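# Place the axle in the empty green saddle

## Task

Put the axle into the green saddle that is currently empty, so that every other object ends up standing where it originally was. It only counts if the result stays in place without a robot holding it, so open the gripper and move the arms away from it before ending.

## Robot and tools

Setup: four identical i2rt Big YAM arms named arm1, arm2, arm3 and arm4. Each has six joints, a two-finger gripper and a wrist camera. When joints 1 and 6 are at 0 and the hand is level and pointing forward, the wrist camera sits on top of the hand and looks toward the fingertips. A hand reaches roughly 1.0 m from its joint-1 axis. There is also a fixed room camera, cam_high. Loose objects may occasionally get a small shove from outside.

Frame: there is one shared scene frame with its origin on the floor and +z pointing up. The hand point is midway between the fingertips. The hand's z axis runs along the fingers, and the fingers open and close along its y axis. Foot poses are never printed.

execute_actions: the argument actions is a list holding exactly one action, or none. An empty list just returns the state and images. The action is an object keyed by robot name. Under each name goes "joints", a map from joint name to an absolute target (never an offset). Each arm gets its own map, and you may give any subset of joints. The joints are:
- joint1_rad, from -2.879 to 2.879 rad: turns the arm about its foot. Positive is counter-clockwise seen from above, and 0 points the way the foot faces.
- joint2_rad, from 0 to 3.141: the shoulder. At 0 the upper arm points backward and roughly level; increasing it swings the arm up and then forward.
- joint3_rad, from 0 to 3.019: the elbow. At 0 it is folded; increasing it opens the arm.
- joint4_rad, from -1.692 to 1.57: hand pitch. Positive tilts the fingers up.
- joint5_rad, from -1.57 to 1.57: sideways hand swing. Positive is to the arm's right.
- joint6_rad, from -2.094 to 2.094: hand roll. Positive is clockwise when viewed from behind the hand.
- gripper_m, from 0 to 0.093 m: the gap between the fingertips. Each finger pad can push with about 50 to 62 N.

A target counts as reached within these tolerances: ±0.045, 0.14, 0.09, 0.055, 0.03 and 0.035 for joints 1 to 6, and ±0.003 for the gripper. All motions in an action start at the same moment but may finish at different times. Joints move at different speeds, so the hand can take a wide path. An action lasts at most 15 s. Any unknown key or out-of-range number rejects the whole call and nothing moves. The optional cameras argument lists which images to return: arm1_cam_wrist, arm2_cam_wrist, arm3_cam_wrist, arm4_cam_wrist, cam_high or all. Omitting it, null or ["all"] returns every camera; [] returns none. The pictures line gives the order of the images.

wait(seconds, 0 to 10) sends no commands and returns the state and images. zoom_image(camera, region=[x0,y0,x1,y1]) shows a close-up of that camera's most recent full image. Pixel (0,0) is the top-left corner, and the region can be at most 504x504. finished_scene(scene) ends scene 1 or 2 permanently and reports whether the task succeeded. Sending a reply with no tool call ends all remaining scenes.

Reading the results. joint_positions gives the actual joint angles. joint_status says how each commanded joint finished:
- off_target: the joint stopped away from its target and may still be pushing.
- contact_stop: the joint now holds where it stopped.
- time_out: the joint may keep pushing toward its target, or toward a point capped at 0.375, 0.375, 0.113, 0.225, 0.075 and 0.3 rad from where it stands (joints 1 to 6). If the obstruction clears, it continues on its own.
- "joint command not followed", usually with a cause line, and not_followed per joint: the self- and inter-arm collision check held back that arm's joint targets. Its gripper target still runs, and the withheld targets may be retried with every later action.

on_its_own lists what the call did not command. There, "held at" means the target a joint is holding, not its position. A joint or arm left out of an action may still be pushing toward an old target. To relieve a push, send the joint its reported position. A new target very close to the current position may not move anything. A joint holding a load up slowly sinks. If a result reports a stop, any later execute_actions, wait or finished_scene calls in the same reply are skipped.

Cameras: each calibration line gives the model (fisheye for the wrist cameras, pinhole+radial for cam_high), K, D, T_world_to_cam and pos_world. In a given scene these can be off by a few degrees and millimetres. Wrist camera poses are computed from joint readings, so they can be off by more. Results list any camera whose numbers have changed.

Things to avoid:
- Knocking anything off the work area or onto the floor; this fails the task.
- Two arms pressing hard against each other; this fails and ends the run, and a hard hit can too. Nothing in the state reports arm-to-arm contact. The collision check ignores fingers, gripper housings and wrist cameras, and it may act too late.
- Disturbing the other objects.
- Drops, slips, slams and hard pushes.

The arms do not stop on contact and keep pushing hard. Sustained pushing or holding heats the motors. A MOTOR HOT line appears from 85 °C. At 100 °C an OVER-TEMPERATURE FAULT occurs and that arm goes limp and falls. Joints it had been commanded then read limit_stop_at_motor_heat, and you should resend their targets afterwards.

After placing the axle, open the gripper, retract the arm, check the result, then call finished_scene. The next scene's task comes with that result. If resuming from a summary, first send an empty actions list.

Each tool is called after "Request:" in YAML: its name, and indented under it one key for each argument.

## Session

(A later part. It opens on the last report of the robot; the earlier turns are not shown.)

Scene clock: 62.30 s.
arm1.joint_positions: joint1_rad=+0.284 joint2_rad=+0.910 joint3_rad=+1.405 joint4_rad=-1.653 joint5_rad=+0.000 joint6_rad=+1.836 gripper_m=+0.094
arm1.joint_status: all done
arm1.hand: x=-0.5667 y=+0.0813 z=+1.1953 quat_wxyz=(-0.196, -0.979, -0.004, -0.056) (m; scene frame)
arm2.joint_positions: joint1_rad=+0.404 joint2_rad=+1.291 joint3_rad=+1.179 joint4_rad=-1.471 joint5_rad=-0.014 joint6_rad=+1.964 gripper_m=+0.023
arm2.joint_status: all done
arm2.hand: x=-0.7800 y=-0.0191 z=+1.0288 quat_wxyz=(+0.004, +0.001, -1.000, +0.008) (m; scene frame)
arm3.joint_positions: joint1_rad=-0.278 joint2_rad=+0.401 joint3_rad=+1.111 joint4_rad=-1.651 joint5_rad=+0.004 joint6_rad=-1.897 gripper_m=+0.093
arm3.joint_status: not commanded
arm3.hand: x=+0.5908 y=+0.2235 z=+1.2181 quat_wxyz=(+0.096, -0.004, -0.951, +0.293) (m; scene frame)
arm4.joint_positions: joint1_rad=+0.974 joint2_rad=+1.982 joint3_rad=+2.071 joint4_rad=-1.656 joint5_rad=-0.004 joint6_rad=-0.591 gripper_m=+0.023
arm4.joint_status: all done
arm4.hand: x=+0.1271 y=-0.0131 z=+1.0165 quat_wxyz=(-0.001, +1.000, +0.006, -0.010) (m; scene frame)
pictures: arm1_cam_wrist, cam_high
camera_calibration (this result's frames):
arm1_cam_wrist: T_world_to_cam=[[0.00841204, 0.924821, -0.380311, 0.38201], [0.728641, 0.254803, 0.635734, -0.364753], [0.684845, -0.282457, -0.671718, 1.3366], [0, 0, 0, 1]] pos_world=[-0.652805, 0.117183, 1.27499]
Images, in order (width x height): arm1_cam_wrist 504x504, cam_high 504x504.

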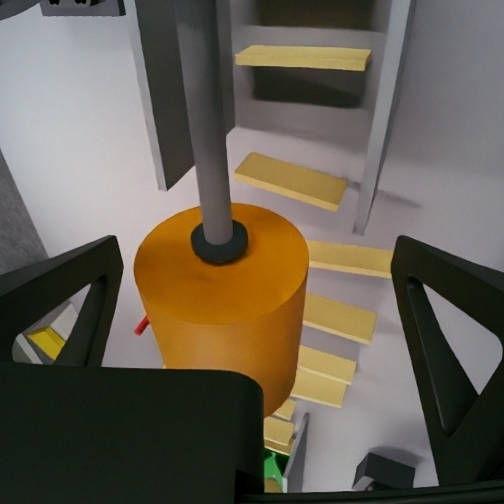

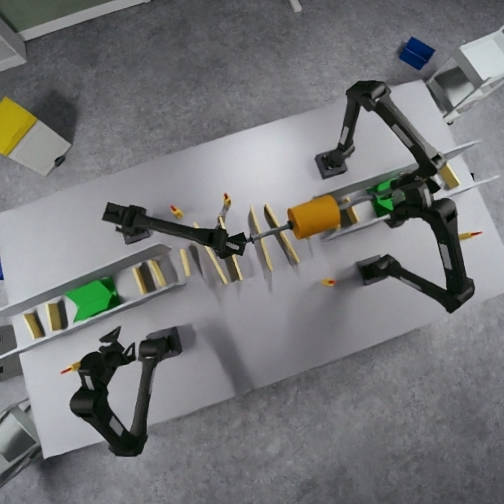

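Request:
execute_actions:
  actions:
    - {"arm1":{"joints":{"joint1_rad":0.36,"joint2_rad":1.295,"joint3_rad":1.55,"joint4_rad":-1.675,"joint6_rad":1.925}}}
  cameras: ["cam_high","arm1_cam_wrist"]

Scene clock: 64.00 s.
arm1.joint_positions: joint1_rad=+0.357 joint2_rad=+1.308 joint3_rad=+1.532 joint4_rad=-1.665 joint5_rad=+0.000 joint6_rad=+1.910 gripper_m=+0.094
arm1.joint_status: all done
arm1.hand: x=-0.5079 y=-0.0207 z=+1.1227 quat_wxyz=(-0.060, -0.998, -0.004, -0.023) (m; scene frame)
arm2.joint_positions: joint1_rad=+0.404 joint2_rad=+1.291 joint3_rad=+1.179 joint4_rad=-1.471 joint5_rad=-0.014 joint6_rad=+1.964 gripper_m=+0.023
arm2.joint_status: not commanded
arm2.hand: x=-0.7800 y=-0.0191 z=+1.0288 quat_wxyz=(+0.004, +0.001, -1.000, +0.008) (m; scene frame)
arm3.joint_positions: joint1_rad=-0.278 joint2_rad=+0.401 joint3_rad=+1.111 joint4_rad=-1.651 joint5_rad=+0.004 joint6_rad=-1.897 gripper_m=+0.093
arm3.joint_status: not commanded
arm3.hand: x=+0.5908 y=+0.2235 z=+1.2181 quat_wxyz=(+0.096, -0.004, -0.951, +0.293) (m; scene frame)
arm4.joint_positions: joint1_rad=+0.974 joint2_rad=+1.982 joint3_rad=+2.071 joint4_rad=-1.656 joint5_rad=-0.004 joint6_rad=-0.591 gripper_m=+0.023
arm4.joint_status: not commanded
arm4.hand: x=+0.1271 y=-0.0131 z=+1.0165 quat_wxyz=(-0.001, +1.000, +0.006, -0.010) (m; scene frame)
pictures: arm1_cam_wrist, cam_high
camera_calibration (this result's frames):
arm1_cam_wrist: T_world_to_cam=[[-0.0110705, 0.993419, -0.113999, 0.140729], [0.771395, 0.0810268, 0.631177, -0.312299], [0.63626, -0.0809512, -0.767216, 1.30547], [0, 0, 0, 1]] pos_world=[-0.588154, -0.00881929, 1.21473]
Images, in order (width x height): arm1_cam_wrist 504x504, cam_high 504x504.

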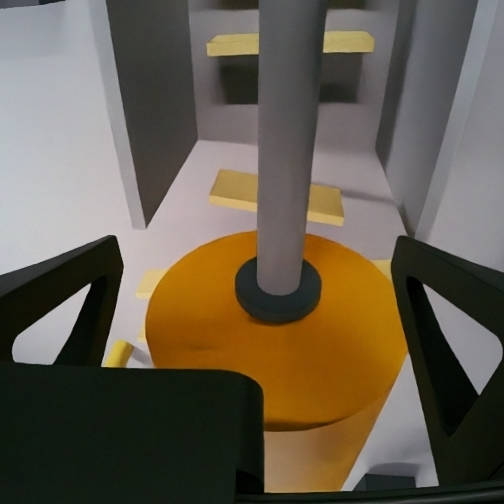

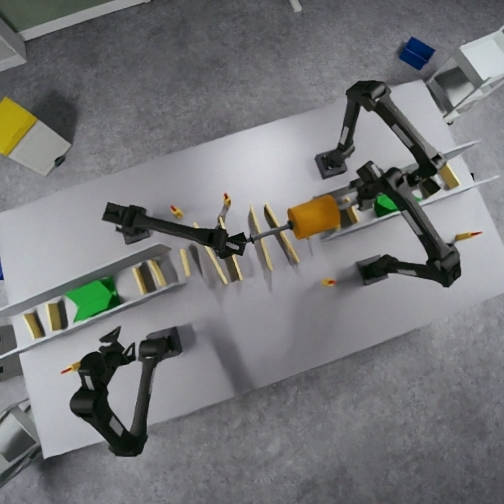

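Request:
execute_actions:
  actions:
    - {"arm1":{"joints":{"joint1_rad":0.34,"joint2_rad":1.34,"joint3_rad":1.308,"joint4_rad":-1.518}}}
  cameras: ["arm1_cam_wrist"]

Scene clock: 65.23 s.
arm1.joint_positions: joint1_rad=+0.346 joint2_rad=+1.339 joint3_rad=+1.296 joint4_rad=-1.532 joint5_rad=+0.000 joint6_rad=+1.910 gripper_m=+0.094
arm1.joint_status: all done
arm1.hand: x=-0.5154 y=-0.0110 z=+1.0204 quat_wxyz=(+0.003, -1.000, +0.001, -0.001) (m; scene frame)
arm2.joint_positions: joint1_rad=+0.404 joint2_rad=+1.291 joint3_rad=+1.179 joint4_rad=-1.471 joint5_rad=-0.014 joint6_rad=+1.964 gripper_m=+0.023
arm2.joint_status: not commanded
arm2.hand: x=-0.7800 y=-0.0191 z=+1.0288 quat_wxyz=(+0.004, +0.001, -1.000, +0.008) (m; scene frame)
arm3.joint_positions: joint1_rad=-0.278 joint2_rad=+0.401 joint3_rad=+1.111 joint4_rad=-1.651 joint5_rad=+0.004 joint6_rad=-1.897 gripper_m=+0.093
arm3.joint_status: not commanded
arm3.hand: x=+0.5908 y=+0.2235 z=+1.2181 quat_wxyz=(+0.096, -0.004, -0.951, +0.293) (m; scene frame)
arm4.joint_positions: joint1_rad=+0.974 joint2_rad=+1.982 joint3_rad=+2.071 joint4_rad=-1.656 joint5_rad=-0.004 joint6_rad=-0.591 gripper_m=+0.023
arm4.joint_status: not commanded
arm4.hand: x=+0.1271 y=-0.0131 z=+1.0165 quat_wxyz=(-0.001, +1.000, +0.006, -0.010) (m; scene frame)
pictures: arm1_cam_wrist
camera_calibration (this result's frames):
arm1_cam_wrist: T_world_to_cam=[[-0.00288576, 0.999925, 0.0119088, -0.00483076], [0.799428, -0.0048475, 0.600742, -0.19811], [0.600755, 0.0112538, -0.799354, 1.24805], [0, 0, 0, 1]] pos_world=[-0.59141, -0.0101752, 1.1167]
Images, in order (width x height): arm1_cam_wrist 504x504.

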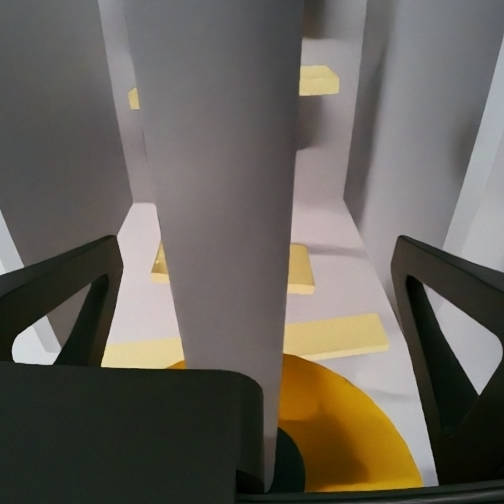

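Request:
execute_actions:
  actions:
    - {"arm1":{"joints":{"joint2_rad":1.355,"joint3_rad":1.385,"joint4_rad":-1.57}}}
  cameras: ["arm1_cam_wrist"]

Scene clock: 66.17 s.
arm1.joint_positions: joint1_rad=+0.346 joint2_rad=+1.340 joint3_rad=+1.341 joint4_rad=-1.556 joint5_rad=+0.000 joint6_rad=+1.910 gripper_m=+0.094
arm1.joint_status: all done
arm1.hand: x=-0.5136 y=-0.0163 z=+1.0369 quat_wxyz=(-0.006, -1.000, +0.001, -0.004) (m; scene frame)
arm2.joint_positions: joint1_rad=+0.404 joint2_rad=+1.291 joint3_rad=+1.179 joint4_rad=-1.471 joint5_rad=-0.014 joint6_rad=+1.964 gripper_m=+0.023
arm2.joint_status: not commanded
arm2.hand: x=-0.7800 y=-0.0191 z=+1.0288 quat_wxyz=(+0.004, +0.001, -1.000, +0.008) (m; scene frame)
arm3.joint_positions: joint1_rad=-0.278 joint2_rad=+0.401 joint3_rad=+1.111 joint4_rad=-1.651 joint5_rad=+0.004 joint6_rad=-1.897 gripper_m=+0.093
arm3.joint_status: not commanded
arm3.hand: x=+0.5908 y=+0.2235 z=+1.2181 quat_wxyz=(+0.096, -0.004, -0.951, +0.293) (m; scene frame)
arm4.joint_positions: joint1_rad=+0.974 joint2_rad=+1.982 joint3_rad=+2.071 joint4_rad=-1.656 joint5_rad=-0.004 joint6_rad=-0.591 gripper_m=+0.023
arm4.joint_status: not commanded
arm4.hand: x=+0.1271 y=-0.0131 z=+1.0165 quat_wxyz=(-0.001, +1.000, +0.006, -0.010) (m; scene frame)
pictures: arm1_cam_wrist
camera_calibration (this result's frames):
arm1_cam_wrist: T_world_to_cam=[[-0.00244379, 0.999978, -0.00611045, 0.0192376], [0.79563, 0.00564592, 0.605757, -0.21647], [0.605778, -0.00338132, -0.795626, 1.2587], [0, 0, 0, 1]] pos_world=[-0.590216, -0.013759, 1.1327]
Images, in order (width x height): arm1_cam_wrist 504x504.

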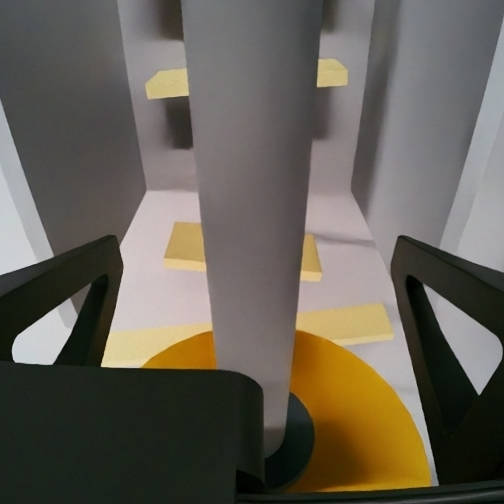

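Request:
execute_actions:
  actions:
    - {"arm1":{"joints":{"gripper_m":0}}}
  cameras: []

Request:
execute_actions:
  actions:
    - {"arm1":{"joints":{"joint2_rad":1.30,"joint3_rad":1.425}},"arm2":{"joints":{"joint3_rad":1.21}}}
  cameras: []

Request:
execute_actions:
  actions:
    - {"arm2":{"joints":{"gripper_m":0.093}}}
  cameras: ["arm1_cam_wrist"]

Request:
execute_actions:
  actions:
    - {"arm2":{"joints":{"joint2_rad":1.22,"joint3_rad":1.46,"joint4_rad":-1.67}}}
  cameras: []

Request:
execute_actions:
  actions:
    - {"arm2":{"joints":{"joint2_rad":0.6,"joint3_rad":1.05}}}
  cameras: []

Request:
execute_actions:
  actions:
    - {"arm2":{"joints":{"joint1_rad":-1.0,"joint6_rad":0.565,"joint3_rad":1.3}}}
  cameras: ["cam_high"]

Scene clock: 67.30 s.
arm1.joint_positions: joint1_rad=+0.346 joint2_rad=+1.341 joint3_rad=+1.342 joint4_rad=-1.557 joint5_rad=+0.001 joint6_rad=+1.909 gripper_m=+0.023
arm1.joint_status: gripper_m off_target (ended at +0.023, target +0.000)
arm1.hand: x=-0.5138 y=-0.0166 z=+1.0369 quat_wxyz=(-0.006, -1.000, +0.001, -0.003) (m; scene frame)
arm2.joint_positions: joint1_rad=+0.404 joint2_rad=+1.291 joint3_rad=+1.180 joint4_rad=-1.469 joint5_rad=-0.012 joint6_rad=+1.965 gripper_m=+0.023
arm2.joint_status: not commanded
arm2.hand: x=-0.7801 y=-0.0184 z=+1.0290 quat_wxyz=(+0.004, +0.001, -1.000, +0.007) (m; scene frame)
arm3.joint_positions: joint1_rad=-0.278 joint2_rad=+0.401 joint3_rad=+1.111 joint4_rad=-1.651 joint5_rad=+0.004 joint6_rad=-1.897 gripper_m=+0.093
arm3.joint_status: not commanded
arm3.hand: x=+0.5908 y=+0.2235 z=+1.2181 quat_wxyz=(+0.096, -0.004, -0.951, +0.293) (m; scene frame)
arm4.joint_positions: joint1_rad=+0.974 joint2_rad=+1.982 joint3_rad=+2.071 joint4_rad=-1.656 joint5_rad=-0.004 joint6_rad=-0.591 gripper_m=+0.023
arm4.joint_status: not commanded
arm4.hand: x=+0.1272 y=-0.0131 z=+1.0165 quat_wxyz=(-0.001, +1.000, +0.006, -0.010) (m; scene frame)
pictures: none
No camera images: the call's "cameras" was empty. Leave "cameras" out to get every camera's image.

Scene clock: 67.87 s.
arm1.joint_positions: joint1_rad=+0.346 joint2_rad=+1.341 joint3_rad=+1.346 joint4_rad=-1.560 joint5_rad=+0.001 joint6_rad=+1.909 gripper_m=+0.023
arm1.joint_status: all done
arm1.hand: x=-0.5137 y=-0.0167 z=+1.0385 quat_wxyz=(-0.007, -1.000, +0.001, -0.004) (m; scene frame)
arm2.joint_positions: joint1_rad=+0.404 joint2_rad=+1.291 joint3_rad=+1.180 joint4_rad=-1.469 joint5_rad=-0.012 joint6_rad=+1.965 gripper_m=+0.023
arm2.joint_status: all done
arm2.hand: x=-0.7801 y=-0.0184 z=+1.0290 quat_wxyz=(+0.004, +0.001, -1.000, +0.007) (m; scene frame)
arm3.joint_positions: joint1_rad=-0.278 joint2_rad=+0.401 joint3_rad=+1.111 joint4_rad=-1.651 joint5_rad=+0.004 joint6_rad=-1.897 gripper_m=+0.093
arm3.joint_status: not commanded
arm3.hand: x=+0.5908 y=+0.2235 z=+1.2181 quat_wxyz=(+0.096, -0.004, -0.951, +0.293) (m; scene frame)
arm4.joint_positions: joint1_rad=+0.974 joint2_rad=+1.982 joint3_rad=+2.073 joint4_rad=-1.656 joint5_rad=-0.004 joint6_rad=-0.591 gripper_m=+0.023
arm4.joint_status: not commanded
arm4.hand: x=+0.1269 y=-0.0128 z=+1.0171 quat_wxyz=(-0.002, +1.000, +0.006, -0.010) (m; scene frame)
pictures: none
No camera images: the call's "cameras" was empty. Leave "cameras" out to get every camera's image.

Scene clock: 68.57 s.
arm1.joint_positions: joint1_rad=+0.346 joint2_rad=+1.341 joint3_rad=+1.346 joint4_rad=-1.560 joint5_rad=+0.001 joint6_rad=+1.909 gripper_m=+0.023
arm1.joint_status: not commanded
arm1.hand: x=-0.5139 y=-0.0167 z=+1.0385 quat_wxyz=(-0.006, -1.000, +0.001, -0.004) (m; scene frame)
arm2.joint_positions: joint1_rad=+0.404 joint2_rad=+1.290 joint3_rad=+1.180 joint4_rad=-1.469 joint5_rad=-0.004 joint6_rad=+1.965 gripper_m=+0.093
arm2.joint_status: all done
arm2.hand: x=-0.7788 y=-0.0179 z=+1.0293 quat_wxyz=(+0.001, +0.001, -1.000, +0.005) (m; scene frame)
arm3.joint_positions: joint1_rad=-0.278 joint2_rad=+0.401 joint3_rad=+1.111 joint4_rad=-1.651 joint5_rad=+0.004 joint6_rad=-1.897 gripper_m=+0.093
arm3.joint_status: not commanded
arm3.hand: x=+0.5908 y=+0.2235 z=+1.2181 quat_wxyz=(+0.096, -0.004, -0.951, +0.293) (m; scene frame)
arm4.joint_positions: joint1_rad=+0.974 joint2_rad=+1.982 joint3_rad=+2.075 joint4_rad=-1.656 joint5_rad=-0.002 joint6_rad=-0.591 gripper_m=+0.023
arm4.joint_status: not commanded
arm4.hand: x=+0.1267 y=-0.0125 z=+1.0180 quat_wxyz=(-0.003, +1.000, +0.006, -0.011) (m; scene frame)
pictures: arm1_cam_wrist
camera_calibration (this result's frames):
arm1_cam_wrist: T_world_to_cam=[[-0.0031951, 0.999971, -0.00685274, 0.0199719], [0.796212, 0.00668994, 0.604981, -0.216119], [0.605009, -0.00352326, -0.796211, 1.26034], [0, 0, 0, 1]] pos_world=[-0.590378, -0.0140849, 1.13438]
Images, in order (width x height): arm1_cam_wrist 504x504.

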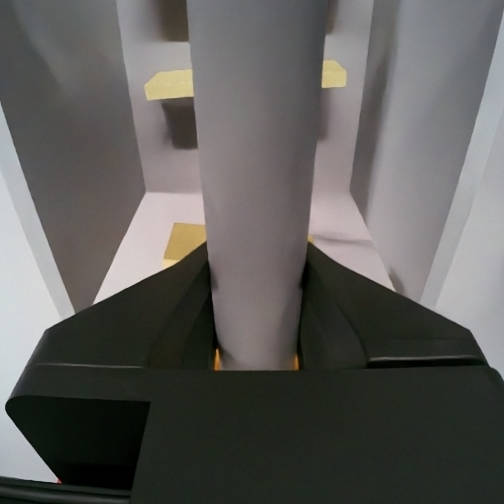

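Scene clock: 69.53 s.
arm1.joint_positions: joint1_rad=+0.346 joint2_rad=+1.341 joint3_rad=+1.346 joint4_rad=-1.560 joint5_rad=+0.001 joint6_rad=+1.909 gripper_m=+0.023
arm1.joint_status: not commanded
arm1.hand: x=-0.5139 y=-0.0167 z=+1.0385 quat_wxyz=(-0.006, -1.000, +0.001, -0.004) (m; scene frame)
arm2.joint_positions: joint1_rad=+0.404 joint2_rad=+1.210 joint3_rad=+1.426 joint4_rad=-1.660 joint5_rad=-0.004 joint6_rad=+1.965 gripper_m=+0.093
arm2.joint_status: all done
arm2.hand: x=-0.7770 y=-0.0217 z=+1.1506 quat_wxyz=(+0.027, +0.001, -0.998, -0.057) (m; scene frame)
arm3.joint_positions: joint1_rad=-0.278 joint2_rad=+0.401 joint3_rad=+1.111 joint4_rad=-1.651 joint5_rad=+0.004 joint6_rad=-1.897 gripper_m=+0.093
arm3.joint_status: not commanded
arm3.hand: x=+0.5908 y=+0.2235 z=+1.2181 quat_wxyz=(+0.096, -0.004, -0.951, +0.293) (m; scene frame)
arm4.joint_positions: joint1_rad=+0.974 joint2_rad=+1.982 joint3_rad=+2.075 joint4_rad=-1.656 joint5_rad=-0.002 joint6_rad=-0.591 gripper_m=+0.023
arm4.joint_status: not commanded
arm4.hand: x=+0.1267 y=-0.0125 z=+1.0180 quat_wxyz=(-0.003, +1.000, +0.006, -0.011) (m; scene frame)
pictures: none
No camera images: the call's "cameras" was empty. Leave "cameras" out to get every camera's image.

Scene clock: 70.93 s.
arm1.joint_positions: joint1_rad=+0.346 joint2_rad=+1.341 joint3_rad=+1.346 joint4_rad=-1.560 joint5_rad=+0.001 joint6_rad=+1.909 gripper_m=+0.023
arm1.joint_status: not commanded
arm1.hand: x=-0.5139 y=-0.0167 z=+1.0385 quat_wxyz=(-0.006, -1.000, +0.001, -0.004) (m; scene frame)
arm2.joint_positions: joint1_rad=+0.404 joint2_rad=+0.594 joint3_rad=+1.056 joint4_rad=-1.665 joint5_rad=-0.004 joint6_rad=+1.966 gripper_m=+0.093
arm2.joint_status: all done
arm2.hand: x=-0.7080 y=-0.1872 z=+1.1435 quat_wxyz=(+0.073, +0.001, -0.983, -0.168) (m; scene frame)
arm3.joint_positions: joint1_rad=-0.278 joint2_rad=+0.401 joint3_rad=+1.111 joint4_rad=-1.651 joint5_rad=+0.004 joint6_rad=-1.897 gripper_m=+0.093
arm3.joint_status: not commanded
arm3.hand: x=+0.5908 y=+0.2235 z=+1.2181 quat_wxyz=(+0.096, -0.004, -0.951, +0.293) (m; scene frame)
arm4.joint_positions: joint1_rad=+0.974 joint2_rad=+1.982 joint3_rad=+2.075 joint4_rad=-1.656 joint5_rad=-0.002 joint6_rad=-0.591 gripper_m=+0.023
arm4.joint_status: not commanded
arm4.hand: x=+0.1267 y=-0.0125 z=+1.0180 quat_wxyz=(-0.003, +1.000, +0.006, -0.011) (m; scene frame)
pictures: none
No camera images: the call's "cameras" was empty. Leave "cameras" out to get every camera's image.

Scene clock: 73.03 s.
arm1.joint_positions: joint1_rad=+0.346 joint2_rad=+1.341 joint3_rad=+1.346 joint4_rad=-1.560 joint5_rad=+0.001 joint6_rad=+1.909 gripper_m=+0.023
arm1.joint_status: not commanded
arm1.hand: x=-0.5139 y=-0.0167 z=+1.0385 quat_wxyz=(-0.006, -1.000, +0.001, -0.004) (m; scene frame)
arm2.joint_positions: joint1_rad=-0.987 joint2_rad=+0.600 joint3_rad=+1.269 joint4_rad=-1.665 joint5_rad=-0.002 joint6_rad=+0.576 gripper_m=+0.093
arm2.joint_status: all done
arm2.hand: x=-0.4877 y=-0.2514 z=+1.2348 quat_wxyz=(-0.237, +0.000, -0.959, -0.155) (m; scene frame)
arm3.joint_positions: joint1_rad=-0.278 joint2_rad=+0.401 joint3_rad=+1.111 joint4_rad=-1.651 joint5_rad=+0.004 joint6_rad=-1.897 gripper_m=+0.093
arm3.joint_status: not commanded
arm3.hand: x=+0.5908 y=+0.2235 z=+1.2181 quat_wxyz=(+0.096, -0.004, -0.951, +0.293) (m; scene frame)
arm4.joint_positions: joint1_rad=+0.974 joint2_rad=+1.982 joint3_rad=+2.075 joint4_rad=-1.656 joint5_rad=-0.002 joint6_rad=-0.591 gripper_m=+0.023
arm4.joint_status: not commanded
arm4.hand: x=+0.1267 y=-0.0125 z=+1.0180 quat_wxyz=(-0.003, +1.000, +0.006, -0.011) (m; scene frame)
pictures: cam_high
Images, in order (width x height): cam_high 504x504.

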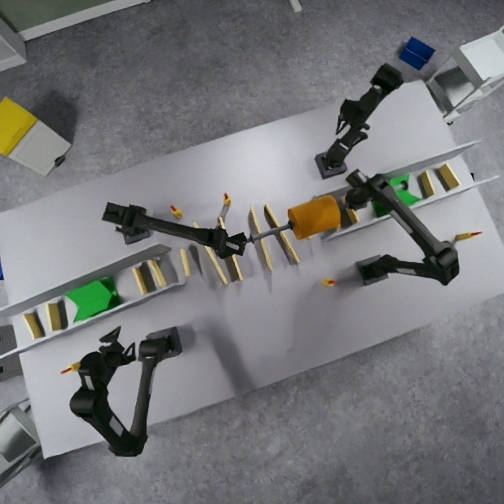

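Request:
execute_actions:
  actions:
    - {"arm2":{"joints":{"joint2_rad":1.88,"joint3_rad":2.2}}}
  cameras: ["arm2_cam_wrist"]

Request:
execute_actions:
  actions:
    - {"arm2":{"joints":{"joint2_rad":1.97,"joint3_rad":2.01,"joint4_rad":-1.593}}}
  cameras: ["arm2_cam_wrist"]

Scene clock: 75.87 s.
arm1.joint_positions: joint1_rad=+0.346 joint2_rad=+1.341 joint3_rad=+1.346 joint4_rad=-1.560 joint5_rad=+0.001 joint6_rad=+1.909 gripper_m=+0.023
arm1.joint_status: not commanded
arm1.hand: x=-0.5139 y=-0.0167 z=+1.0385 quat_wxyz=(-0.006, -1.000, +0.001, -0.004) (m; scene frame)
arm2.joint_positions: joint1_rad=-0.987 joint2_rad=+1.887 joint3_rad=+2.149 joint4_rad=-1.668 joint5_rad=-0.002 joint6_rad=+0.574 gripper_m=+0.093
arm2.joint_status: all done
arm2.hand: x=-0.1249 y=-0.0163 z=+1.1290 quat_wxyz=(-0.068, +0.000, -0.997, -0.045) (m; scene frame)
arm3.joint_positions: joint1_rad=-0.278 joint2_rad=+0.401 joint3_rad=+1.111 joint4_rad=-1.651 joint5_rad=+0.004 joint6_rad=-1.897 gripper_m=+0.093
arm3.joint_status: not commanded
arm3.hand: x=+0.5908 y=+0.2235 z=+1.2181 quat_wxyz=(+0.096, -0.004, -0.951, +0.293) (m; scene frame)
arm4.joint_positions: joint1_rad=+0.974 joint2_rad=+1.982 joint3_rad=+2.075 joint4_rad=-1.656 joint5_rad=-0.002 joint6_rad=-0.591 gripper_m=+0.023
arm4.joint_status: not commanded
arm4.hand: x=+0.1267 y=-0.0125 z=+1.0180 quat_wxyz=(-0.003, +1.000, +0.006, -0.011) (m; scene frame)
pictures: arm2_cam_wrist
camera_calibration (this result's frames):
arm2_cam_wrist: T_world_to_cam=[[0.0016321, -0.995462, -0.09515, 0.0925201], [-0.874259, -0.0476117, 0.483119, -0.652565], [-0.485457, 0.0823973, -0.870369, 1.04414], [0, 0, 0, 1]] pos_world=[-0.0637754, -0.0250043, 1.23286]
Images, in order (width x height): arm2_cam_wrist 504x504.

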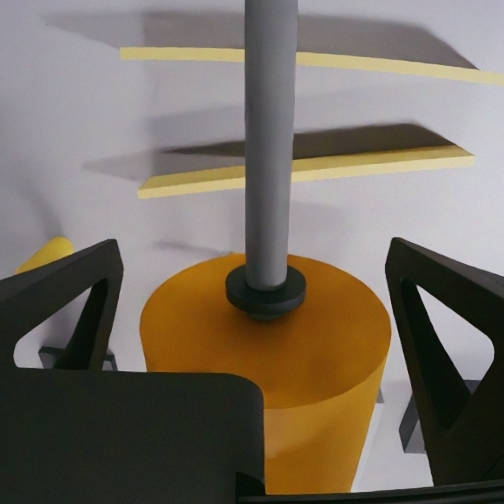

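Scene clock: 76.93 s.
arm1.joint_positions: joint1_rad=+0.346 joint2_rad=+1.341 joint3_rad=+1.346 joint4_rad=-1.560 joint5_rad=+0.001 joint6_rad=+1.909 gripper_m=+0.023
arm1.joint_status: not commanded
arm1.hand: x=-0.5139 y=-0.0167 z=+1.0385 quat_wxyz=(-0.006, -1.000, +0.001, -0.004) (m; scene frame)
arm2.joint_positions: joint1_rad=-0.987 joint2_rad=+1.979 joint3_rad=+2.001 joint4_rad=-1.604 joint5_rad=-0.002 joint6_rad=+0.574 gripper_m=+0.093
arm2.joint_status: all done
arm2.hand: x=-0.1249 y=-0.0163 z=+1.0170 quat_wxyz=(+0.006, +0.000, -1.000, +0.003) (m; scene frame)
arm3.joint_positions: joint1_rad=-0.278 joint2_rad=+0.401 joint3_rad=+1.111 joint4_rad=-1.651 joint5_rad=+0.004 joint6_rad=-1.897 gripper_m=+0.093
arm3.joint_status: not commanded
arm3.hand: x=+0.5908 y=+0.2235 z=+1.2181 quat_wxyz=(+0.096, -0.004, -0.951, +0.293) (m; scene frame)
arm4.joint_positions: joint1_rad=+0.974 joint2_rad=+1.982 joint3_rad=+2.075 joint4_rad=-1.656 joint5_rad=-0.002 joint6_rad=-0.591 gripper_m=+0.023
arm4.joint_status: not commanded
arm4.hand: x=+0.1267 y=-0.0125 z=+1.0180 quat_wxyz=(-0.003, +1.000, +0.006, -0.011) (m; scene frame)
pictures: arm2_cam_wrist
camera_calibration (this result's frames):
arm2_cam_wrist: T_world_to_cam=[[-0.00537268, -0.999985, 0.00100204, -0.0168762], [-0.793301, 0.00487228, 0.60881, -0.715309], [-0.608806, 0.00247602, -0.793315, 0.851616], [0, 0, 0, 1]] pos_world=[-0.049077, -0.0154994, 1.1111]
Images, in order (width x height): arm2_cam_wrist 504x504.

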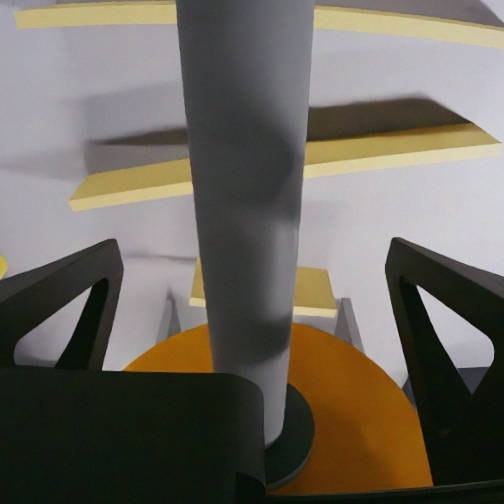

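Request:
execute_actions:
  actions:
    - {"arm2":{"joints":{"gripper_m":0}}}
  cameras: []

Request:
execute_actions:
  actions:
    - {"arm2":{"joints":{"joint2_rad":1.935,"joint3_rad":2.08}},"arm4":{"joints":{"joint2_rad":1.97,"joint3_rad":2.11}}}
  cameras: []

Request:
execute_actions:
  actions:
    - {"arm4":{"joints":{"gripper_m":0.093}}}
  cameras: []

Request:
execute_actions:
  actions:
    - {"arm4":{"joints":{"joint2_rad":1.6}}}
  cameras: ["cam_high","arm2_cam_wrist"]

Scene clock: 77.97 s.
arm1.joint_positions: joint1_rad=+0.345 joint2_rad=+1.341 joint3_rad=+1.346 joint4_rad=-1.560 joint5_rad=+0.000 joint6_rad=+1.909 gripper_m=+0.023
arm1.joint_status: not commanded
arm1.hand: x=-0.5138 y=-0.0166 z=+1.0385 quat_wxyz=(-0.006, -1.000, +0.001, -0.004) (m; scene frame)
arm2.joint_positions: joint1_rad=-0.987 joint2_rad=+1.979 joint3_rad=+2.001 joint4_rad=-1.601 joint5_rad=-0.004 joint6_rad=+0.574 gripper_m=+0.023
arm2.joint_status: gripper_m off_target (ended at +0.023, target +0.000)
arm2.hand: x=-0.1245 y=-0.0155 z=+1.0170 quat_wxyz=(+0.005, +0.001, -1.000, +0.001) (m; scene frame)
arm3.joint_positions: joint1_rad=-0.278 joint2_rad=+0.401 joint3_rad=+1.111 joint4_rad=-1.651 joint5_rad=+0.004 joint6_rad=-1.897 gripper_m=+0.093
arm3.joint_status: not commanded
arm3.hand: x=+0.5908 y=+0.2235 z=+1.2181 quat_wxyz=(+0.096, -0.004, -0.951, +0.293) (m; scene frame)
arm4.joint_positions: joint1_rad=+0.974 joint2_rad=+1.982 joint3_rad=+2.075 joint4_rad=-1.658 joint5_rad=-0.003 joint6_rad=-0.591 gripper_m=+0.023
arm4.joint_status: not commanded
arm4.hand: x=+0.1271 y=-0.0128 z=+1.0180 quat_wxyz=(-0.002, +1.000, +0.006, -0.010) (m; scene frame)
pictures: none
No camera images: the call's "cameras" was empty. Leave "cameras" out to get every camera's image.

Scene clock: 78.57 s.
arm1.joint_positions: joint1_rad=+0.345 joint2_rad=+1.341 joint3_rad=+1.346 joint4_rad=-1.560 joint5_rad=+0.000 joint6_rad=+1.909 gripper_m=+0.023
arm1.joint_status: not commanded
arm1.hand: x=-0.5138 y=-0.0166 z=+1.0385 quat_wxyz=(-0.006, -1.000, +0.001, -0.004) (m; scene frame)
arm2.joint_positions: joint1_rad=-0.987 joint2_rad=+1.977 joint3_rad=+2.001 joint4_rad=-1.600 joint5_rad=-0.004 joint6_rad=+0.574 gripper_m=+0.023
arm2.joint_status: all done
arm2.hand: x=-0.1244 y=-0.0155 z=+1.0185 quat_wxyz=(+0.004, +0.001, -1.000, +0.000) (m; scene frame)
arm3.joint_positions: joint1_rad=-0.278 joint2_rad=+0.401 joint3_rad=+1.111 joint4_rad=-1.651 joint5_rad=+0.004 joint6_rad=-1.897 gripper_m=+0.093
arm3.joint_status: not commanded
arm3.hand: x=+0.5908 y=+0.2235 z=+1.2181 quat_wxyz=(+0.096, -0.004, -0.951, +0.293) (m; scene frame)
arm4.joint_positions: joint1_rad=+0.974 joint2_rad=+1.982 joint3_rad=+2.075 joint4_rad=-1.658 joint5_rad=-0.003 joint6_rad=-0.591 gripper_m=+0.023
arm4.joint_status: all done
arm4.hand: x=+0.1271 y=-0.0128 z=+1.0180 quat_wxyz=(-0.002, +1.000, +0.006, -0.010) (m; scene frame)
pictures: none
No camera images: the call's "cameras" was empty. Leave "cameras" out to get every camera's image.

Scene clock: 79.27 s.
arm1.joint_positions: joint1_rad=+0.345 joint2_rad=+1.341 joint3_rad=+1.346 joint4_rad=-1.560 joint5_rad=-0.001 joint6_rad=+1.909 gripper_m=+0.023
arm1.joint_status: not commanded
arm1.hand: x=-0.5137 y=-0.0166 z=+1.0385 quat_wxyz=(-0.006, -1.000, +0.001, -0.005) (m; scene frame)
arm2.joint_positions: joint1_rad=-0.988 joint2_rad=+1.977 joint3_rad=+2.001 joint4_rad=-1.600 joint5_rad=-0.004 joint6_rad=+0.574 gripper_m=+0.023
arm2.joint_status: not commanded
arm2.hand: x=-0.1243 y=-0.0157 z=+1.0185 quat_wxyz=(+0.003, +0.000, -1.000, +0.000) (m; scene frame)
arm3.joint_positions: joint1_rad=-0.278 joint2_rad=+0.401 joint3_rad=+1.111 joint4_rad=-1.651 joint5_rad=+0.004 joint6_rad=-1.897 gripper_m=+0.093
arm3.joint_status: not commanded
arm3.hand: x=+0.5908 y=+0.2235 z=+1.2181 quat_wxyz=(+0.096, -0.004, -0.951, +0.293) (m; scene frame)
arm4.joint_positions: joint1_rad=+0.974 joint2_rad=+1.982 joint3_rad=+2.075 joint4_rad=-1.658 joint5_rad=-0.003 joint6_rad=-0.591 gripper_m=+0.093
arm4.joint_status: all done
arm4.hand: x=+0.1271 y=-0.0128 z=+1.0182 quat_wxyz=(-0.002, +1.000, +0.006, -0.010) (m; scene frame)
pictures: none
No camera images: the call's "cameras" was empty. Leave "cameras" out to get every camera's image.

Scene clock: 80.87 s.
arm1.joint_positions: joint1_rad=+0.345 joint2_rad=+1.341 joint3_rad=+1.346 joint4_rad=-1.560 joint5_rad=-0.001 joint6_rad=+1.909 gripper_m=+0.023
arm1.joint_status: not commanded
arm1.hand: x=-0.5137 y=-0.0166 z=+1.0385 quat_wxyz=(-0.006, -1.000, +0.001, -0.005) (m; scene frame)
arm2.joint_positions: joint1_rad=-0.988 joint2_rad=+1.977 joint3_rad=+2.001 joint4_rad=-1.600 joint5_rad=-0.004 joint6_rad=+0.574 gripper_m=+0.023
arm2.joint_status: not commanded
arm2.hand: x=-0.1243 y=-0.0157 z=+1.0185 quat_wxyz=(+0.003, +0.000, -1.000, +0.000) (m; scene frame)
arm3.joint_positions: joint1_rad=-0.278 joint2_rad=+0.401 joint3_rad=+1.111 joint4_rad=-1.651 joint5_rad=+0.004 joint6_rad=-1.897 gripper_m=+0.093
arm3.joint_status: not commanded
arm3.hand: x=+0.5908 y=+0.2235 z=+1.2181 quat_wxyz=(+0.096, -0.004, -0.951, +0.293) (m; scene frame)
arm4.joint_positions: joint1_rad=+0.974 joint2_rad=+1.609 joint3_rad=+2.104 joint4_rad=-1.658 joint5_rad=-0.003 joint6_rad=-0.591 gripper_m=+0.093
arm4.joint_status: all done
arm4.hand: x=+0.1965 y=-0.0570 z=+1.2388 quat_wxyz=(-0.113, +0.978, +0.005, -0.176) (m; scene frame)
pictures: arm2_cam_wrist, cam_high
camera_calibration (this result's frames):
arm2_cam_wrist: T_world_to_cam=[[-0.00500338, -0.999977, -0.00447297, -0.0106627], [-0.79585, 0.00127363, 0.605492, -0.712725], [-0.605473, 0.00658932, -0.795839, 0.856223], [0, 0, 0, 1]] pos_world=[-0.0488563, -0.0153967, 1.11292]
Images, in order (width x height): arm2_cam_wrist 504x504, cam_high 504x504.

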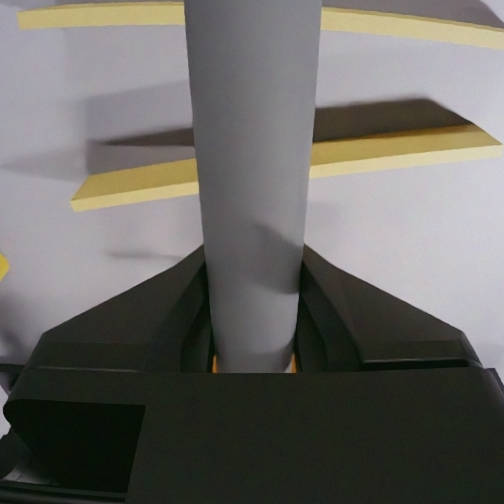

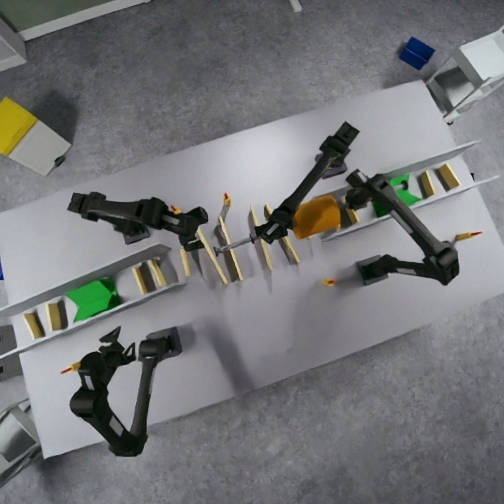

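Request:
execute_actions:
  actions:
    - {"arm2":{"joints":{"joint1_rad":-0.82,"joint2_rad":1.615,"joint3_rad":1.60,"joint4_rad":-1.49,"joint6_rad":0.75}},"arm1":{"joints":{"joint1_rad":-0.042,"joint2_rad":1.27,"joint3_rad":1.37,"joint4_rad":-1.60,"joint6_rad":1.51}},"arm4":{"joints":{"joint2_rad":0.5,"joint3_rad":1.1}}}
  cameras: []

Request:
execute_actions:
  actions:
    - {"arm2":{"joints":{"joint1_rad":-0.625,"joint2_rad":1.40,"joint3_rad":1.355,"joint4_rad":-1.46,"joint6_rad":0.945}},"arm1":{"joints":{"joint1_rad":-0.35,"joint2_rad":1.345,"joint3_rad":1.465,"joint4_rad":-1.586,"joint6_rad":1.20}}}
  cameras: []

Request:
execute_actions:
  actions:
    - {"arm2":{"joints":{"joint1_rad":-0.353,"joint2_rad":1.245,"joint3_rad":1.208,"joint4_rad":-1.478,"joint6_rad":1.215}},"arm1":{"joints":{"joint1_rad":-0.60,"joint2_rad":1.49,"joint3_rad":1.625,"joint4_rad":-1.595,"joint6_rad":0.95}}}
  cameras: ["cam_high","arm2_cam_wrist","arm1_cam_wrist"]

Scene clock: 84.27 s.
arm1.joint_positions: joint1_rad=-0.044 joint2_rad=+1.301 joint3_rad=+1.332 joint4_rad=-1.610 joint5_rad=+0.009 joint6_rad=+1.512 gripper_m=+0.023
arm1.joint_status: all done
arm1.hand: x=-0.6627 y=-0.0161 z=+1.0466 quat_wxyz=(+0.006, -1.000, -0.003, +0.003) (m; scene frame)
arm2.joint_positions: joint1_rad=-0.815 joint2_rad=+1.640 joint3_rad=+1.576 joint4_rad=-1.501 joint5_rad=+0.004 joint6_rad=+0.740 gripper_m=+0.023
arm2.joint_status: all done
arm2.hand: x=-0.2735 y=-0.0121 z=+1.0365 quat_wxyz=(-0.003, +0.003, -1.000, +0.000) (m; scene frame)
arm3.joint_positions: joint1_rad=-0.278 joint2_rad=+0.401 joint3_rad=+1.111 joint4_rad=-1.651 joint5_rad=+0.004 joint6_rad=-1.897 gripper_m=+0.093
arm3.joint_status: not commanded
arm3.hand: x=+0.5908 y=+0.2235 z=+1.2181 quat_wxyz=(+0.096, -0.004, -0.951, +0.293) (m; scene frame)
arm4.joint_positions: joint1_rad=+0.974 joint2_rad=+0.506 joint3_rad=+1.102 joint4_rad=-1.658 joint5_rad=-0.003 joint6_rad=-0.591 gripper_m=+0.093
arm4.joint_status: all done
arm4.hand: x=+0.5117 y=-0.2640 z=+1.1445 quat_wxyz=(-0.140, +0.966, +0.005, -0.217) (m; scene frame)
pictures: none
No camera images: the call's "cameras" was empty. Leave "cameras" out to get every camera's image.

Scene clock: 85.27 s.
arm1.joint_positions: joint1_rad=-0.355 joint2_rad=+1.365 joint3_rad=+1.384 joint4_rad=-1.593 joint5_rad=+0.005 joint6_rad=+1.205 gripper_m=+0.023
arm1.joint_status: all done
arm1.hand: x=-0.7821 y=-0.0163 z=+1.0432 quat_wxyz=(+0.004, -1.000, +0.000, +0.000) (m; scene frame)
arm2.joint_positions: joint1_rad=-0.619 joint2_rad=+1.423 joint3_rad=+1.331 joint4_rad=-1.462 joint5_rad=+0.005 joint6_rad=+0.941 gripper_m=+0.023
arm2.joint_status: all done
arm2.hand: x=-0.3936 y=-0.0126 z=+1.0377 quat_wxyz=(-0.007, +0.001, -1.000, -0.005) (m; scene frame)
arm3.joint_positions: joint1_rad=-0.278 joint2_rad=+0.401 joint3_rad=+1.111 joint4_rad=-1.651 joint5_rad=+0.004 joint6_rad=-1.897 gripper_m=+0.093
arm3.joint_status: not commanded
arm3.hand: x=+0.5908 y=+0.2235 z=+1.2181 quat_wxyz=(+0.096, -0.004, -0.951, +0.293) (m; scene frame)
arm4.joint_positions: joint1_rad=+0.974 joint2_rad=+0.506 joint3_rad=+1.102 joint4_rad=-1.658 joint5_rad=-0.003 joint6_rad=-0.591 gripper_m=+0.093
arm4.joint_status: not commanded
arm4.hand: x=+0.5117 y=-0.2640 z=+1.1445 quat_wxyz=(-0.140, +0.966, +0.005, -0.217) (m; scene frame)
pictures: none
No camera images: the call's "cameras" was empty. Leave "cameras" out to get every camera's image.

Scene clock: 86.27 s.
arm1.joint_positions: joint1_rad=-0.606 joint2_rad=+1.518 joint3_rad=+1.544 joint4_rad=-1.594 joint5_rad=-0.002 joint6_rad=+0.959 gripper_m=+0.023
arm1.joint_status: all done
arm1.hand: x=-0.9024 y=-0.0196 z=+1.0430 quat_wxyz=(+0.000, -1.000, +0.002, -0.001) (m; scene frame)
arm2.joint_positions: joint1_rad=-0.346 joint2_rad=+1.268 joint3_rad=+1.179 joint4_rad=-1.476 joint5_rad=+0.005 joint6_rad=+1.218 gripper_m=+0.023
arm2.joint_status: all done
arm2.hand: x=-0.5150 y=-0.0168 z=+1.0361 quat_wxyz=(-0.003, -0.001, -1.000, -0.002) (m; scene frame)
arm3.joint_positions: joint1_rad=-0.278 joint2_rad=+0.401 joint3_rad=+1.111 joint4_rad=-1.651 joint5_rad=+0.004 joint6_rad=-1.897 gripper_m=+0.093
arm3.joint_status: not commanded
arm3.hand: x=+0.5908 y=+0.2235 z=+1.2181 quat_wxyz=(+0.096, -0.004, -0.951, +0.293) (m; scene frame)
arm4.joint_positions: joint1_rad=+0.974 joint2_rad=+0.506 joint3_rad=+1.102 joint4_rad=-1.658 joint5_rad=-0.003 joint6_rad=-0.591 gripper_m=+0.093
arm4.joint_status: not commanded
arm4.hand: x=+0.5117 y=-0.2640 z=+1.1445 quat_wxyz=(-0.140, +0.966, +0.005, -0.217) (m; scene frame)
pictures: arm1_cam_wrist, arm2_cam_wrist, cam_high
camera_calibration (this result's frames):
arm1_cam_wrist: T_world_to_cam=[[-0.000966189, 0.999987, 0.00503869, 0.0112976], [0.798786, -0.00225959, 0.601611, 0.0961993], [0.601615, 0.0046061, -0.798773, 1.49872], [0, 0, 0, 1]] pos_world=[-0.978482, -0.0179833, 1.1392]
arm2_cam_wrist: T_world_to_cam=[[-0.00798995, -0.999938, -0.00781621, -0.0116862], [-0.803775, 0.00177213, 0.594931, -1.02745], [-0.59488, 0.0110359, -0.803739, 0.647316], [0, 0, 0, 1]] pos_world=[-0.440855, -0.0170085, 1.13144]
Images, in order (width x height): arm1_cam_wrist 504x504, arm2_cam_wrist 504x504, cam_high 504x504.

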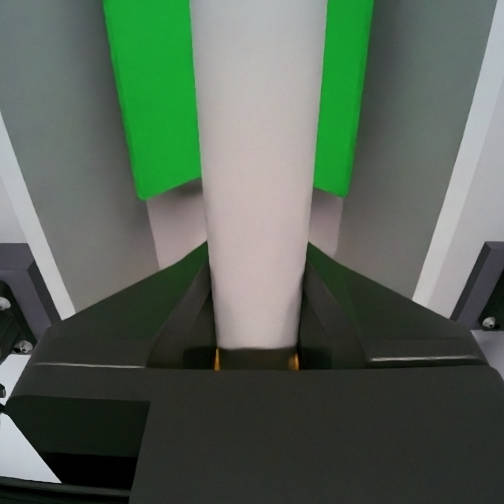

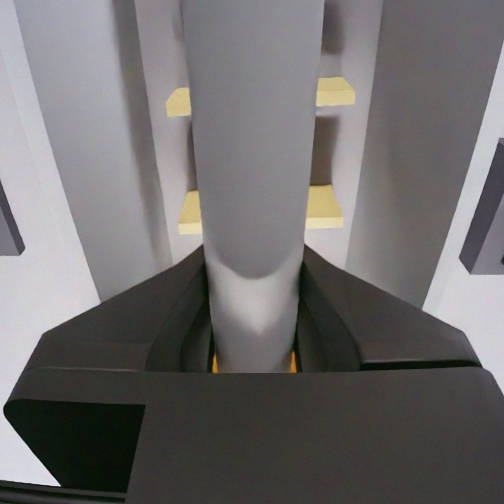

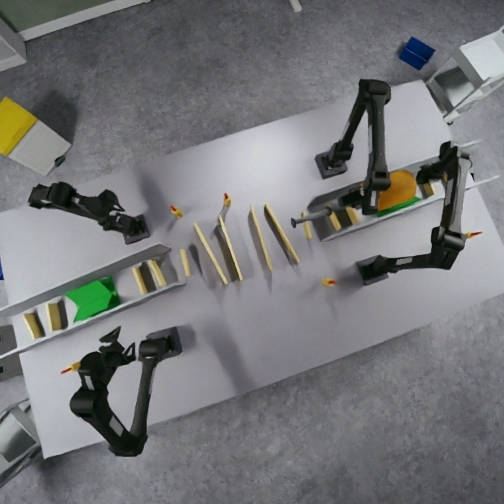

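Request:
execute_actions:
  actions:
    - {"arm2":{"joints":{"joint1_rad":-0.025,"joint2_rad":1.175,"joint3_rad":1.13,"joint4_rad":-1.47,"joint6_rad":1.53}},"arm1":{"joints":{"joint1_rad":-0.768,"joint2_rad":1.725,"joint3_rad":1.885,"joint4_rad":-1.62,"joint6_rad":0.76}}}
  cameras: []

Request:
execute_actions:
  actions:
    - {"arm2":{"joints":{"joint1_rad":0.278,"joint2_rad":1.205,"joint3_rad":1.11,"joint4_rad":-1.415,"joint6_rad":1.81}},"arm1":{"joints":{"joint1_rad":-0.873,"joint2_rad":1.955,"joint3_rad":2.18,"joint4_rad":-1.675,"joint6_rad":0.64}}}
  cameras: ["cam_high","arm2_cam_wrist","arm1_cam_wrist"]

Scene clock: 87.83 s.
arm1.joint_positions: joint1_rad=-0.763 joint2_rad=+1.749 joint3_rad=+1.800 joint4_rad=-1.623 joint5_rad=-0.010 joint6_rad=+0.779 gripper_m=+0.023
arm1.joint_status: all done
arm1.hand: x=-1.0149 y=-0.0356 z=+1.0308 quat_wxyz=(-0.002, -1.000, -0.009, -0.006) (m; scene frame)
arm2.joint_positions: joint1_rad=-0.026 joint2_rad=+1.202 joint3_rad=+1.097 joint4_rad=-1.473 joint5_rad=-0.001 joint6_rad=+1.520 gripper_m=+0.023
arm2.joint_status: all done
arm2.hand: x=-0.6284 y=-0.0234 z=+1.0258 quat_wxyz=(+0.001, +0.008, -1.000, +0.004) (m; scene frame)
arm3.joint_positions: joint1_rad=-0.278 joint2_rad=+0.401 joint3_rad=+1.111 joint4_rad=-1.651 joint5_rad=+0.004 joint6_rad=-1.897 gripper_m=+0.093
arm3.joint_status: not commanded
arm3.hand: x=+0.5908 y=+0.2235 z=+1.2181 quat_wxyz=(+0.096, -0.004, -0.951, +0.293) (m; scene frame)
arm4.joint_positions: joint1_rad=+0.974 joint2_rad=+0.506 joint3_rad=+1.102 joint4_rad=-1.658 joint5_rad=-0.003 joint6_rad=-0.591 gripper_m=+0.093
arm4.joint_status: not commanded
arm4.hand: x=+0.5117 y=-0.2640 z=+1.1445 quat_wxyz=(-0.140, +0.966, +0.005, -0.217) (m; scene frame)
pictures: none
No camera images: the call's "cameras" was empty. Leave "cameras" out to get every camera's image.

Scene clock: 88.93 s.
arm1.joint_positions: joint1_rad=-0.866 joint2_rad=+1.982 joint3_rad=+2.094 joint4_rad=-1.681 joint5_rad=-0.011 joint6_rad=+0.658 gripper_m=+0.023
arm1.joint_status: all done
arm1.hand: x=-1.1128 y=-0.0456 z=+1.0133 quat_wxyz=(-0.004, -1.000, -0.018, -0.004) (m; scene frame)
arm2.joint_positions: joint1_rad=+0.274 joint2_rad=+1.233 joint3_rad=+1.076 joint4_rad=-1.421 joint5_rad=-0.002 joint6_rad=+1.802 gripper_m=+0.023
arm2.joint_status: all done
arm2.hand: x=-0.7279 y=-0.0256 z=+1.0084 quat_wxyz=(+0.000, +0.017, -1.000, +0.004) (m; scene frame)
arm3.joint_positions: joint1_rad=-0.278 joint2_rad=+0.401 joint3_rad=+1.111 joint4_rad=-1.651 joint5_rad=+0.004 joint6_rad=-1.897 gripper_m=+0.093
arm3.joint_status: not commanded
arm3.hand: x=+0.5908 y=+0.2235 z=+1.2181 quat_wxyz=(+0.096, -0.004, -0.951, +0.293) (m; scene frame)
arm4.joint_positions: joint1_rad=+0.974 joint2_rad=+0.506 joint3_rad=+1.102 joint4_rad=-1.658 joint5_rad=-0.003 joint6_rad=-0.591 gripper_m=+0.093
arm4.joint_status: not commanded
arm4.hand: x=+0.5117 y=-0.2640 z=+1.1445 quat_wxyz=(-0.140, +0.966, +0.005, -0.217) (m; scene frame)
pictures: arm1_cam_wrist, arm2_cam_wrist, cam_high
camera_calibration (this result's frames):
arm1_cam_wrist: T_world_to_cam=[[-0.041384, 0.999142, -0.0016051, -0.00108497], [0.794873, 0.0338965, 0.605829, 0.275118], [0.605363, 0.0237958, -0.795594, 1.60356], [0, 0, 0, 1]] pos_world=[-1.18946, -0.0463994, 1.1091]
arm2_cam_wrist: T_world_to_cam=[[0.0282168, -0.999595, 0.00373552, -0.00771719], [-0.799129, -0.0203127, 0.600817, -1.18523], [-0.600497, -0.0199383, -0.799378, 0.489257], [0, 0, 0, 1]] pos_world=[-0.653136, -0.0220344, 1.10324]
Images, in order (width x height): arm1_cam_wrist 504x504, arm2_cam_wrist 504x504, cam_high 504x504.

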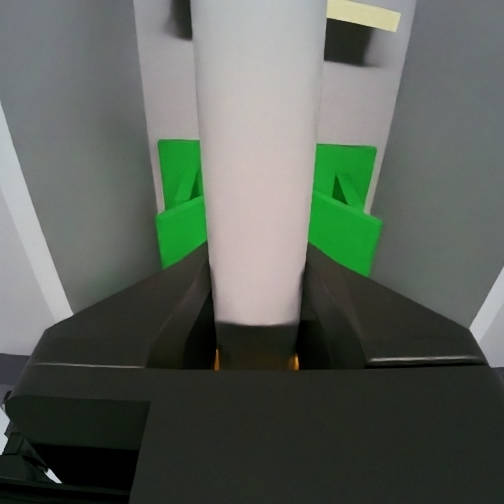

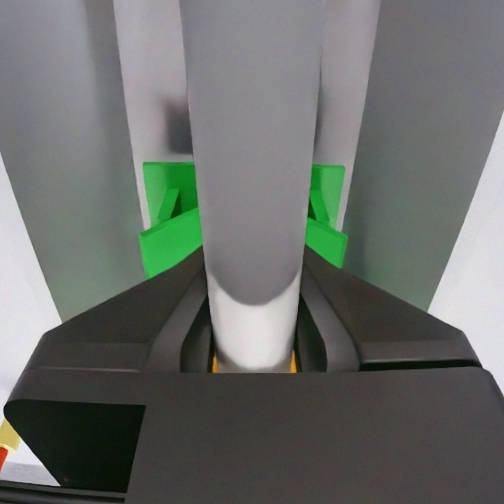

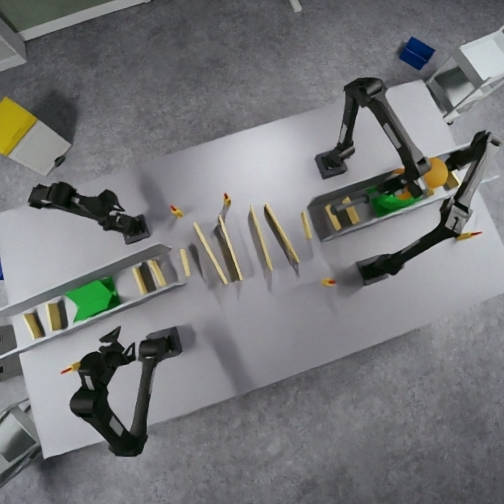

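Request:
execute_actions:
  actions:
    - {"arm2":{"joints":{"joint1_rad":0.284,"joint2_rad":1.275,"joint3_rad":0.97,"joint4_rad":-1.205}},"arm1":{"joints":{"joint1_rad":-0.892,"joint2_rad":1.945,"joint3_rad":1.905,"joint4_rad":-1.46}}}
  cameras: ["arm2_cam_wrist","arm1_cam_wrist"]

Scene clock: 90.43 s.
arm1.joint_positions: joint1_rad=-0.887 joint2_rad=+1.983 joint3_rad=+1.878 joint4_rad=-1.478 joint5_rad=-0.010 joint6_rad=+0.652 gripper_m=+0.023
arm1.joint_status: all done
arm1.hand: x=-1.1185 y=-0.0334 z=+0.9300 quat_wxyz=(+0.001, -1.000, -0.011, -0.010) (m; scene frame)
arm2.joint_positions: joint1_rad=+0.285 joint2_rad=+1.304 joint3_rad=+0.937 joint4_rad=-1.208 joint5_rad=+0.011 joint6_rad=+1.827 gripper_m=+0.023
arm2.joint_status: all done
arm2.hand: x=-0.7314 y=-0.0193 z=+0.9347 quat_wxyz=(-0.006, +0.010, -1.000, +0.001) (m; scene frame)
arm3.joint_positions: joint1_rad=-0.278 joint2_rad=+0.401 joint3_rad=+1.111 joint4_rad=-1.651 joint5_rad=+0.004 joint6_rad=-1.897 gripper_m=+0.093
arm3.joint_status: not commanded
arm3.hand: x=+0.5908 y=+0.2235 z=+1.2181 quat_wxyz=(+0.096, -0.004, -0.951, +0.293) (m; scene frame)
arm4.joint_positions: joint1_rad=+0.974 joint2_rad=+0.506 joint3_rad=+1.102 joint4_rad=-1.658 joint5_rad=-0.003 joint6_rad=-0.591 gripper_m=+0.093
arm4.joint_status: not commanded
arm4.hand: x=+0.5117 y=-0.2640 z=+1.1445 quat_wxyz=(-0.140, +0.966, +0.005, -0.217) (m; scene frame)
pictures: arm1_cam_wrist, arm2_cam_wrist
camera_calibration (this result's frames):
arm1_cam_wrist: T_world_to_cam=[[-0.0269367, 0.999608, 0.00768372, -0.00601451], [0.788389, 0.0165179, 0.614955, 0.313284], [0.614587, 0.0226226, -0.788525, 1.54414], [0, 0, 0, 1]] pos_world=[-1.19616, -0.034095, 1.02498]
arm2_cam_wrist: T_world_to_cam=[[0.0145579, -0.999889, -0.0030256, -0.00464013], [-0.806543, -0.0135313, 0.591021, -1.1397], [-0.590997, -0.00616376, -0.80665, 0.442353], [0, 0, 0, 1]] pos_world=[-0.657724, -0.0173347, 1.0304]
Images, in order (width x height): arm1_cam_wrist 504x504, arm2_cam_wrist 504x504.

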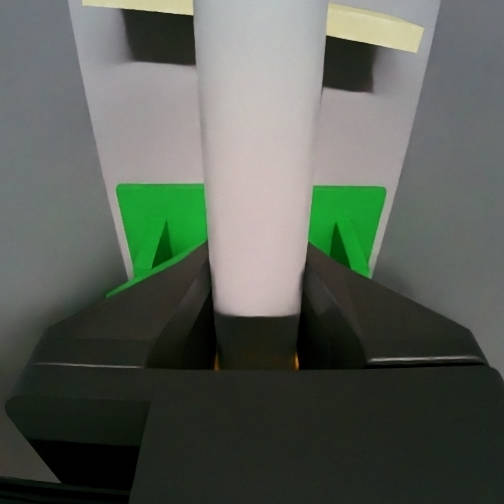

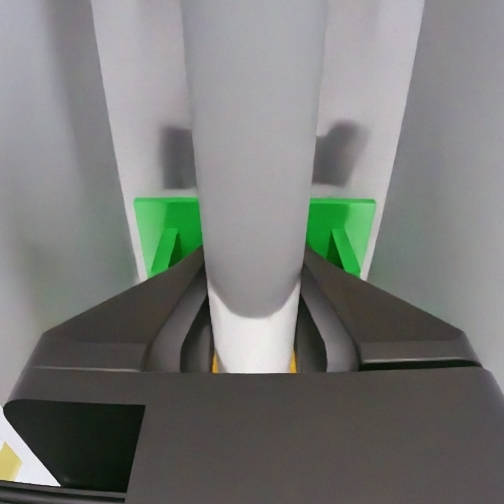

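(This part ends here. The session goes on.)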